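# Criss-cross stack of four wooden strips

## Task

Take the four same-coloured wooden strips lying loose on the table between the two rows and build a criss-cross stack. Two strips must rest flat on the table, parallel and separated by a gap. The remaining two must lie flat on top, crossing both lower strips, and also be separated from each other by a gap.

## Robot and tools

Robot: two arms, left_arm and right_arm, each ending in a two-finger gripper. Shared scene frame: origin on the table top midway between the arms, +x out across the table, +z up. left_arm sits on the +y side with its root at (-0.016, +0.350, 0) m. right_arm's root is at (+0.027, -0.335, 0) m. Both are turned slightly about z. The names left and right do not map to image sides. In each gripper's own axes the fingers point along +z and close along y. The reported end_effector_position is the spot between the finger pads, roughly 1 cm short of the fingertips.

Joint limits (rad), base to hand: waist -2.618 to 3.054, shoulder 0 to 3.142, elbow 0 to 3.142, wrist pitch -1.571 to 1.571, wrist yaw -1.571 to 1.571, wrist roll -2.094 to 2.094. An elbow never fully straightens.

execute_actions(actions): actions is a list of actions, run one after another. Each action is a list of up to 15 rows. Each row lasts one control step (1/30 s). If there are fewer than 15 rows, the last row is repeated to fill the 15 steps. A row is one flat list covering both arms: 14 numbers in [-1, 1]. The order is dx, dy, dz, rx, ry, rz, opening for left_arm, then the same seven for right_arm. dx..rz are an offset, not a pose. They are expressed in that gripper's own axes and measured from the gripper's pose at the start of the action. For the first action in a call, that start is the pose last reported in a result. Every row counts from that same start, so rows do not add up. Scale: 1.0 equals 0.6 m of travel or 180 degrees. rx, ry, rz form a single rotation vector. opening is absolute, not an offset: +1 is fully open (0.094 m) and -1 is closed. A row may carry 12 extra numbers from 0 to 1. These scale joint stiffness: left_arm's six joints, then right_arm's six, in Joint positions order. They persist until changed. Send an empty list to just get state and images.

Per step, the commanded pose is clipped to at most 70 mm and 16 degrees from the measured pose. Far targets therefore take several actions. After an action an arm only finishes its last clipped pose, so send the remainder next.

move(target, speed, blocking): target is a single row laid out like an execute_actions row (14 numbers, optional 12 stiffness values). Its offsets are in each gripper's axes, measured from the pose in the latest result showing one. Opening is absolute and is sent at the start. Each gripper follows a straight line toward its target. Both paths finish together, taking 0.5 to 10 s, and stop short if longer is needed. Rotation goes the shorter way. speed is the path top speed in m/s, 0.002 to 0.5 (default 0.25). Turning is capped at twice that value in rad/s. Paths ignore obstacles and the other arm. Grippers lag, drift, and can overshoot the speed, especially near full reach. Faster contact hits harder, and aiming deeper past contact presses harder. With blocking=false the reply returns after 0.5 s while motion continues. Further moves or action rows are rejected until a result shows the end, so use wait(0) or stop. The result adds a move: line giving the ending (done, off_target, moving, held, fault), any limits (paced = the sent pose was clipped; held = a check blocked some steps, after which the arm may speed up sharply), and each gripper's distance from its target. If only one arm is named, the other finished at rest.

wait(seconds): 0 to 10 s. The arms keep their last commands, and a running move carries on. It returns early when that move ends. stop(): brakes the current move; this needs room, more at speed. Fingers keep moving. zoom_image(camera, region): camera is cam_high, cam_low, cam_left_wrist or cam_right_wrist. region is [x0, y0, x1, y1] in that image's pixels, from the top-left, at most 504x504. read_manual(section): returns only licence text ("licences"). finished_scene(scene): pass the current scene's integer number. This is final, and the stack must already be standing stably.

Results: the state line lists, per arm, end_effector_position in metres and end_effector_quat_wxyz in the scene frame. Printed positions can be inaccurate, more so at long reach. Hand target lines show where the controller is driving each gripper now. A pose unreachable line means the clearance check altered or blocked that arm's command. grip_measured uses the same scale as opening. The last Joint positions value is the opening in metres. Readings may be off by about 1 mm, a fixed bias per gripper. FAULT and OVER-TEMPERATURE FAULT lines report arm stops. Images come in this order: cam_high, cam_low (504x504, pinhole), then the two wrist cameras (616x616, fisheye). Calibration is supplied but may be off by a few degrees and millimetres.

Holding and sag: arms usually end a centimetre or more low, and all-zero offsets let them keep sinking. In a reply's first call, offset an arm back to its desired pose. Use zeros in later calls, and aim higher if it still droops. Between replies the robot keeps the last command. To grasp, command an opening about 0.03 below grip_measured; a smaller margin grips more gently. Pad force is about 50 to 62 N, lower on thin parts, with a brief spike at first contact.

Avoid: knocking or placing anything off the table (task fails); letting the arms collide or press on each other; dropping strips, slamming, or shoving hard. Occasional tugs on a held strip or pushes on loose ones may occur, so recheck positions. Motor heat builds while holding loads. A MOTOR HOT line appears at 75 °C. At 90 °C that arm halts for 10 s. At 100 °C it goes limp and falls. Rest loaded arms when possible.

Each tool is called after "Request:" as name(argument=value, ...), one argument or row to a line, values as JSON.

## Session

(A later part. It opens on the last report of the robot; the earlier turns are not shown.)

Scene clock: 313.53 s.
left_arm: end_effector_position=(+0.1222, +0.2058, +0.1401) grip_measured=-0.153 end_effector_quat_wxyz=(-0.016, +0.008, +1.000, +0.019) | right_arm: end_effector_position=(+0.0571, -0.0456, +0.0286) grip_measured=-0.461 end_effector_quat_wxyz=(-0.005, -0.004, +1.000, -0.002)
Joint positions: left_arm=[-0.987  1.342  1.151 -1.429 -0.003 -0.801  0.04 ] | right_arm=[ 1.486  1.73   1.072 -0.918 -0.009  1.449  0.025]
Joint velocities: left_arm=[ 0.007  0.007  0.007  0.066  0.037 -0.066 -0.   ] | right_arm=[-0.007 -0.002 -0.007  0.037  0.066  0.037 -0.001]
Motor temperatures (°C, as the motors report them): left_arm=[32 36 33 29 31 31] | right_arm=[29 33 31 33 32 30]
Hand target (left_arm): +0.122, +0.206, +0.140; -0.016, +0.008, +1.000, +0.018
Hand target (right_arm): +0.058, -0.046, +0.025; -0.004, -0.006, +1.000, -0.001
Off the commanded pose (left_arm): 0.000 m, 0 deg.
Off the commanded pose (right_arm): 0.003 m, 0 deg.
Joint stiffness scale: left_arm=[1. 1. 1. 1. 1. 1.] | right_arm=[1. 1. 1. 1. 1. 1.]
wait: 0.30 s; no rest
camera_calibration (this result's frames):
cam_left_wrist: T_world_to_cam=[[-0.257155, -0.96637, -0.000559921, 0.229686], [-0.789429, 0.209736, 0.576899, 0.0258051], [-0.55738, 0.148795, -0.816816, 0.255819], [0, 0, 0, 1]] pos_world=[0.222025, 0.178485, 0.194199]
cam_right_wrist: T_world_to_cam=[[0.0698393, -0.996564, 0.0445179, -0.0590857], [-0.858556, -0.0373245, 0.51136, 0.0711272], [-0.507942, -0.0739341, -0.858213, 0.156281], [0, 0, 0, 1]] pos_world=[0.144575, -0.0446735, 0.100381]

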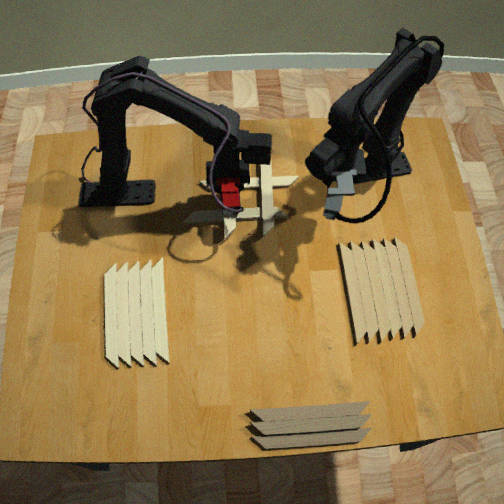

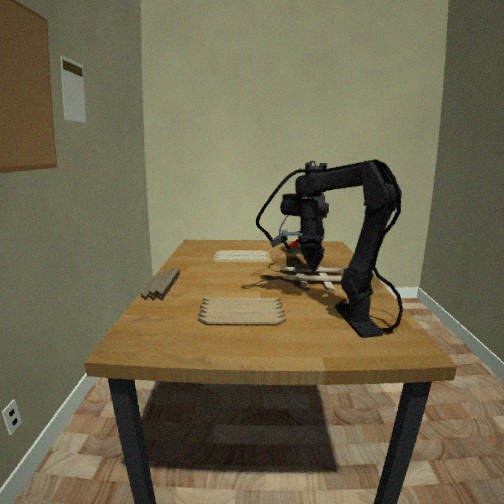

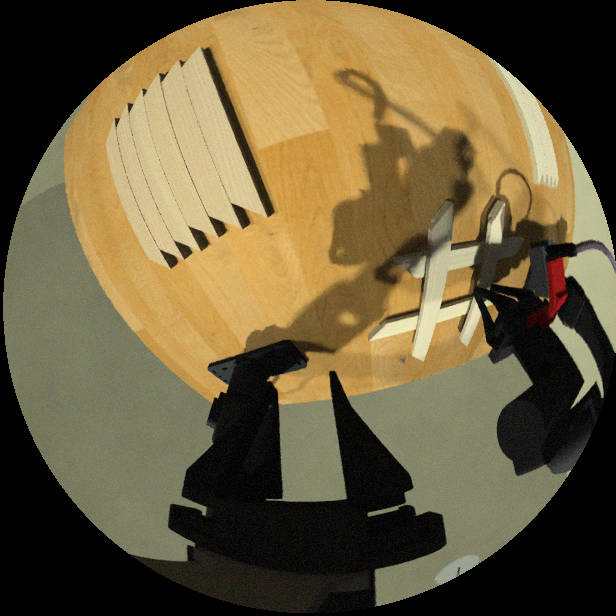

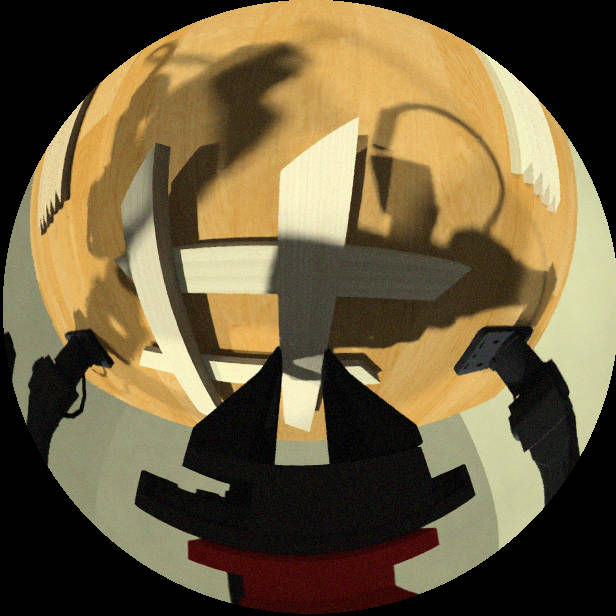

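Request:
execute_actions(
  actions=[
    [[0,0,0,0,0,0,-0.15,0,0,0.008,0,0,0,-0.495],[0,0,0,0,0,0,-0.15,0,0,0.016,0,0,0,-0.495],[0,0,0,0,0,0,-0.15,0,0,0.021,0,0,0,-0.495],[0,0,0,0,0,0,-0.15,0,0,0.021,0,0,0,-0.495],[0,0,0,0,0,0,-0.15,0,0,0.015,0,0,0,-0.495],[0,0,0,0,0,0,-0.15,0,0,0.008,0,0,0,-0.495],[0,0,0,0,0,0,-0.15,0,0,0.007,0,0,0,-0.495]],
  ],
)

Scene clock: 316.77 s.
left_arm: end_effector_position=(+0.1222, +0.2058, +0.1401) grip_measured=-0.153 end_effector_quat_wxyz=(-0.016, +0.008, +1.000, +0.019) | right_arm: end_effector_position=(+0.0571, -0.0445, +0.0259) grip_measured=-0.461 end_effector_quat_wxyz=(-0.005, -0.004, +1.000, +0.001)
Joint positions: left_arm=[-0.987  1.342  1.151 -1.429 -0.003 -0.801  0.04 ] | right_arm=[ 1.486  1.734  1.065 -0.902 -0.01   1.449  0.025]
Joint velocities: left_arm=[ 0.017 -0.007  0.002 -0.051 -0.022 -0.11  -0.   ] | right_arm=[ 0.002 -0.012 -0.007 -0.081 -0.037  0.022 -0.   ]
Motor temperatures (°C, as the motors report them): left_arm=[32 36 33 29 31 31] | right_arm=[29 33 31 33 32 30]
Hand target (left_arm): +0.122, +0.206, +0.140; -0.016, +0.008, +1.000, +0.019
Hand target (right_arm): +0.057, -0.046, +0.024; -0.005, -0.004, +1.000, -0.002
Off the commanded pose (left_arm): 0.000 m, 0 deg.
Off the commanded pose (right_arm): 0.002 m, 0 deg.
Joint stiffness scale: left_arm=[1. 1. 1. 1. 1. 1.] | right_arm=[1. 1. 1. 1. 1. 1.]
camera_calibration (this result's frames):
cam_left_wrist: T_world_to_cam=[[-0.257155, -0.96637, -0.000559921, 0.229686], [-0.789429, 0.209736, 0.576899, 0.0258051], [-0.55738, 0.148795, -0.816816, 0.255819], [0, 0, 0, 1]] pos_world=[0.222025, 0.178485, 0.194199]
cam_right_wrist: T_world_to_cam=[[0.0698463, -0.996775, 0.0395071, -0.0577574], [-0.858454, -0.039887, 0.511337, 0.0724221], [-0.508113, -0.06963, -0.858471, 0.154239], [0, 0, 0, 1]] pos_world=[0.144576, -0.0439428, 0.0976593]

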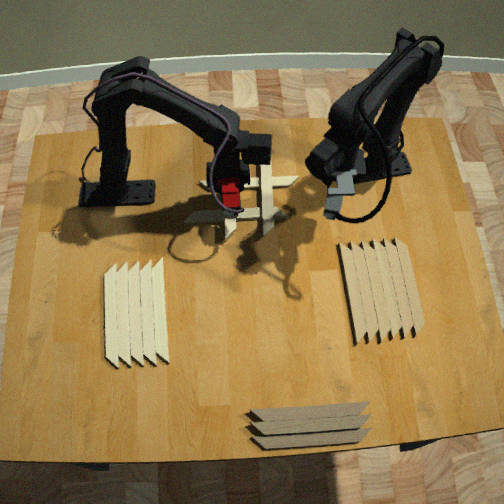

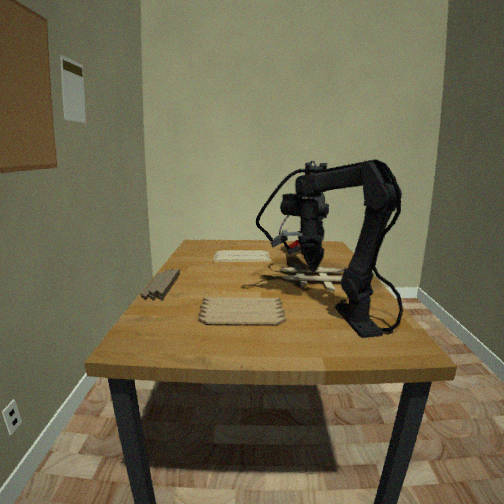

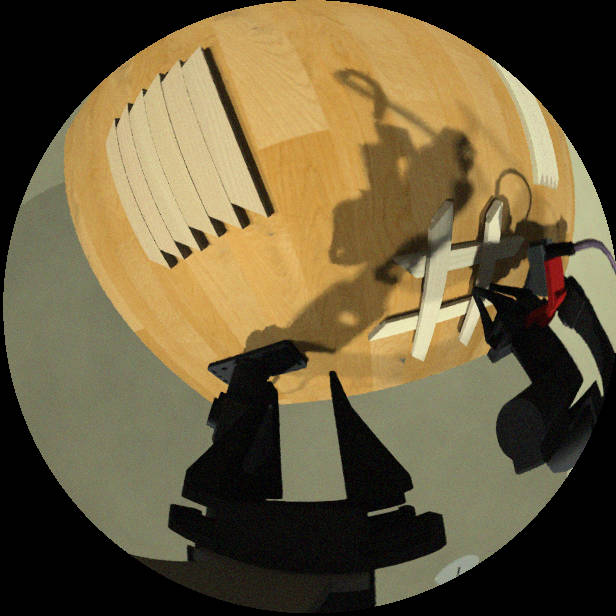

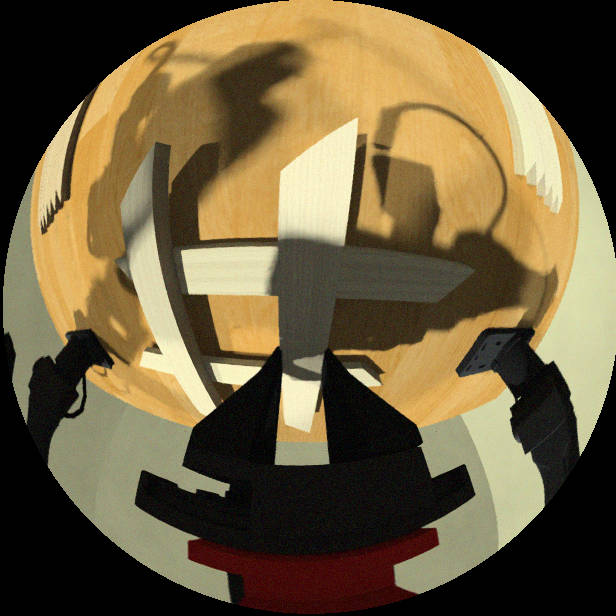

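At placement height. Release and lift away.

Request:
execute_actions(
  actions=[
    [[0,0,0,0,0,0,-0.15,0,0,0,0,0,0,-0.475],[0,0,0,0,0,0,-0.15,0,0,0,0,0,0,-0.455],[0,0,0,0,0,0,-0.15,0,0,0,0,0,0,-0.435],[0,0,0,0,0,0,-0.15,0,0,0,0,0,0,-0.40],[0,0,0,0,0,0,-0.15,0,0,0,0,0,0,-0.35],[0,0,0,0,0,0,-0.15,0,0,0,0,0,0,-0.29],[0,0,0,0,0,0,-0.15,0,0,0,0,0,0,-0.22],[0,0,0,0,0,0,-0.15,0,0,0,0,0,0,-0.15],[0,0,0,0,0,0,-0.15,0,0,0,0,0,0,-0.1],[0,0,0,0,0,0,-0.15,0,0.001,-0.006,0,0,0,-0.1],[0,0,0,0,0,0,-0.15,0,0.002,-0.012,0,0,0,-0.1],[0,0,0,0,0,0,-0.15,0,0.003,-0.018,0,0,0,-0.1],[0,0,0,0,0,0,-0.15,0,0.004,-0.024,0,0,0,-0.1],[0,0,0,0,0,0,-0.15,0,0.005,-0.030,0,0,0,-0.1],[0,0,0,0,0,0,-0.15,0,0.005,-0.036,0,0,0,-0.1]],
  ],
)

Request:
move(
  target=[0,0,0,0,0,0,-0.15, 0,0.004,-0.1,0,0,0,-0.1],
  speed=0.15,
)

Scene clock: 319.87 s.
left_arm: end_effector_position=(+0.1222, +0.2058, +0.1401) grip_measured=-0.153 end_effector_quat_wxyz=(-0.016, +0.008, +1.000, +0.019) | right_arm: end_effector_position=(+0.0565, -0.0469, +0.0291) grip_measured=-0.102 end_effector_quat_wxyz=(-0.007, -0.004, +1.000, -0.007)
Joint positions: left_arm=[-0.987  1.342  1.151 -1.429 -0.003 -0.801  0.04 ] | right_arm=[ 1.486  1.734  1.08  -0.931 -0.012  1.449  0.042]
Joint velocities: left_arm=[-0.002  0.002 -0.002 -0.139  0.007 -0.051 -0.   ] | right_arm=[ 0.002 -0.012  0.252 -0.344  0.022 -0.037  0.001]
Motor temperatures (°C, as the motors report them): left_arm=[32 36 33 29 31 31] | right_arm=[29 33 31 33 32 30]
Hand target (left_arm): +0.122, +0.206, +0.140; -0.016, +0.008, +1.000, +0.019
Hand target (right_arm): +0.057, -0.042, +0.047; -0.005, -0.004, +1.000, +0.002
Off the commanded pose (left_arm): 0.000 m, 0 deg.
Off the commanded pose (right_arm): 0.019 m, 1 deg.
Joint stiffness scale: left_arm=[1. 1. 1. 1. 1. 1.] | right_arm=[1. 1. 1. 1. 1. 1.]
camera_calibration (this result's frames):
cam_left_wrist: T_world_to_cam=[[-0.257155, -0.96637, -0.000559921, 0.229686], [-0.789429, 0.209736, 0.576899, 0.0258051], [-0.55738, 0.148795, -0.816816, 0.255819], [0, 0, 0, 1]] pos_world=[0.222025, 0.178485, 0.194199]
cam_right_wrist: T_world_to_cam=[[0.0700219, -0.996038, 0.0548274, -0.0605552], [-0.856359, -0.0318321, 0.515398, 0.0702754], [-0.511611, -0.0830411, -0.855195, 0.155928], [0, 0, 0, 1]] pos_world=[0.144195, -0.0451298, 0.100449]

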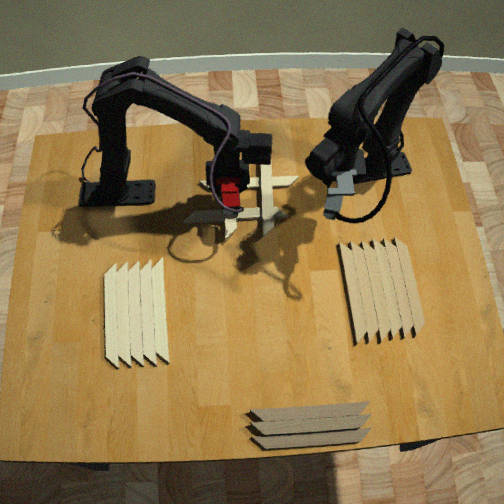

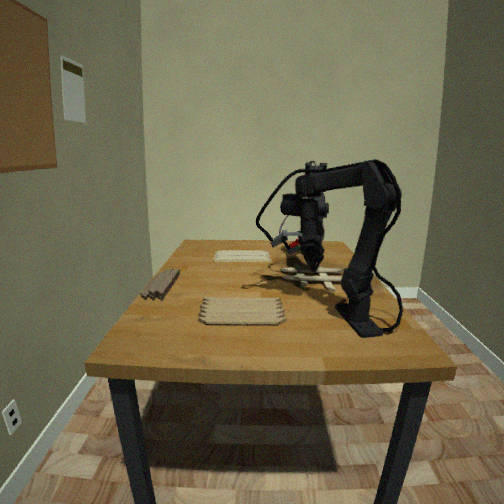

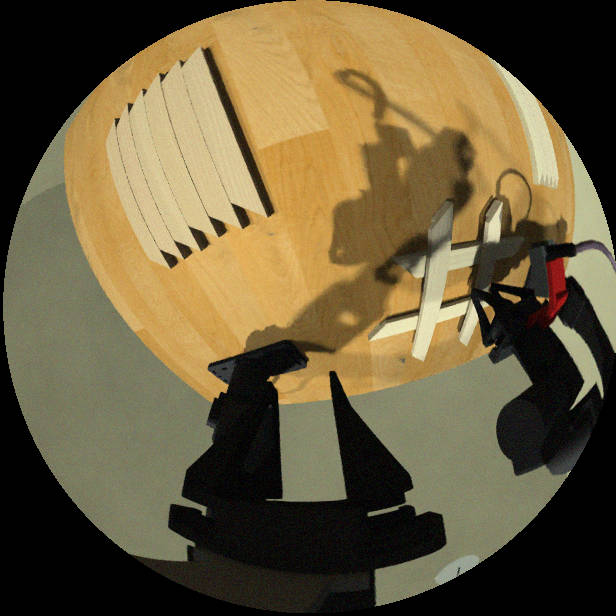

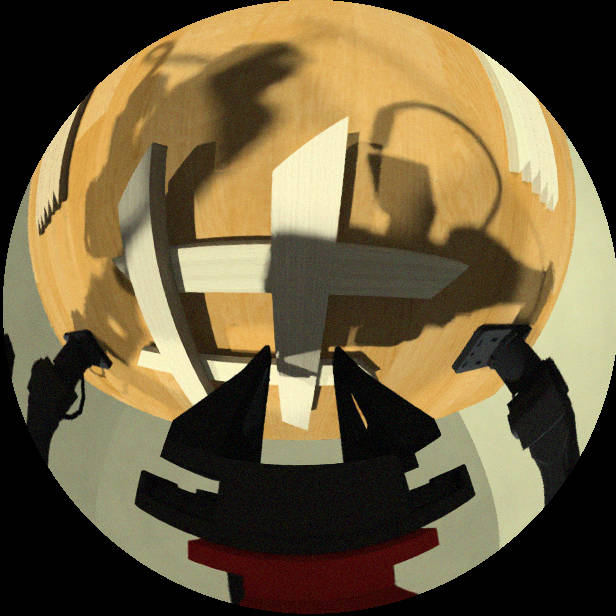

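Scene clock: 320.93 s.
left_arm: end_effector_position=(+0.1222, +0.2058, +0.1401) grip_measured=-0.153 end_effector_quat_wxyz=(-0.016, +0.008, +1.000, +0.019) | right_arm: end_effector_position=(+0.0561, -0.0467, +0.0789) grip_measured=-0.102 end_effector_quat_wxyz=(-0.009, -0.004, +1.000, -0.016)
Joint positions: left_arm=[-0.987  1.342  1.151 -1.429 -0.003 -0.801  0.04 ] | right_arm=[ 1.486  1.692  1.237 -1.15  -0.015  1.449  0.042]
Joint velocities: left_arm=[ 0.002 -0.012  0.007  0.007 -0.007  0.037 -0.   ] | right_arm=[-0.012 -0.002 -0.007 -0.051  0.037 -0.066  0.   ]
Motor temperatures (°C, as the motors report them): left_arm=[32 36 33 29 31 31] | right_arm=[29 33 31 33 32 30]
Hand target (left_arm): +0.122, +0.206, +0.140; -0.016, +0.008, +1.000, +0.019
Hand target (right_arm): +0.057, -0.045, +0.089; -0.007, -0.004, +1.000, -0.007
Off the commanded pose (left_arm): 0.000 m, 0 deg.
Off the commanded pose (right_arm): 0.011 m, 1 deg.
Joint stiffness scale: left_arm=[1. 1. 1. 1. 1. 1.] | right_arm=[1. 1. 1. 1. 1. 1.]
move: off_target (right_arm)
camera_calibration (this result's frames):
cam_left_wrist: T_world_to_cam=[[-0.257155, -0.96637, -0.000559921, 0.229686], [-0.789429, 0.209736, 0.576899, 0.0258051], [-0.55738, 0.148795, -0.816816, 0.255819], [0, 0, 0, 1]] pos_world=[0.222025, 0.178485, 0.194199]
cam_right_wrist: T_world_to_cam=[[0.0702357, -0.994955, 0.0716301, -0.0644036], [-0.85416, -0.0228959, 0.519505, 0.0442629], [-0.515245, -0.0976714, -0.851459, 0.197523], [0, 0, 0, 1]] pos_world=[0.144103, -0.043773, 0.149801]

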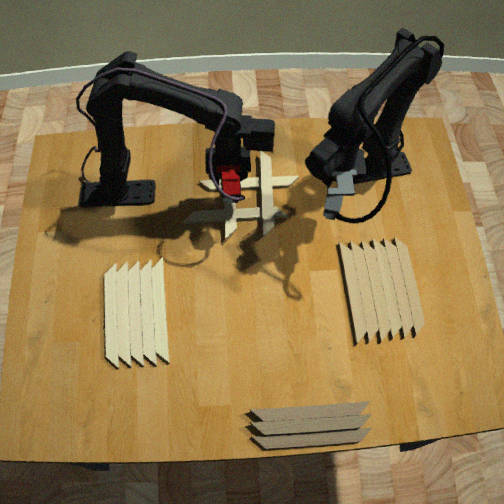

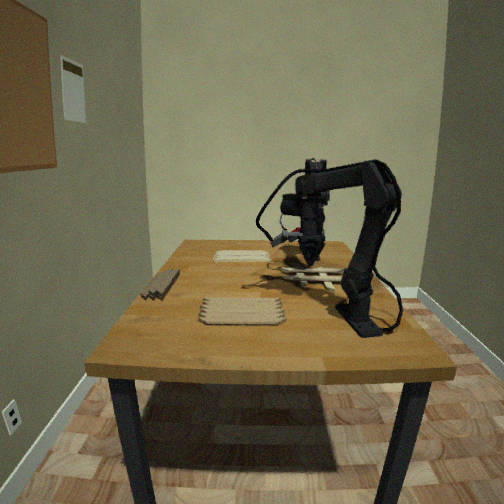

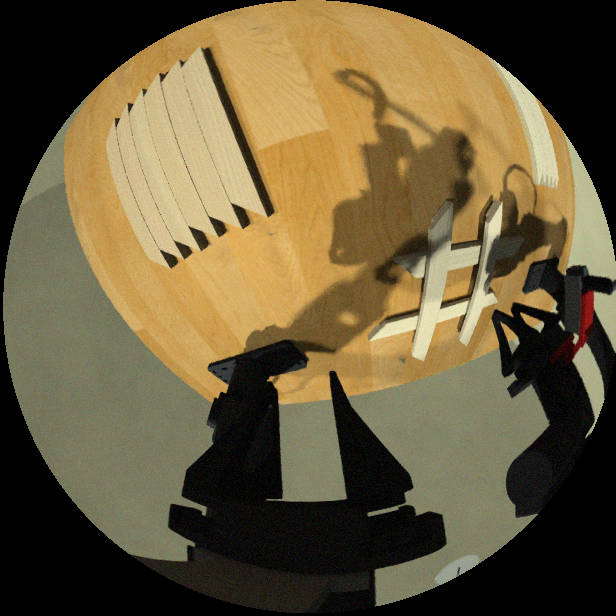

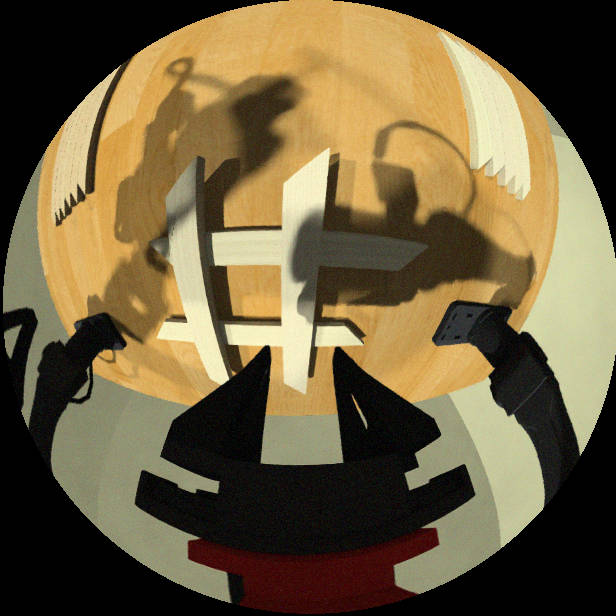

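Request:
finished_scene(
  scene=1,
)

The scene is finished: the task was done.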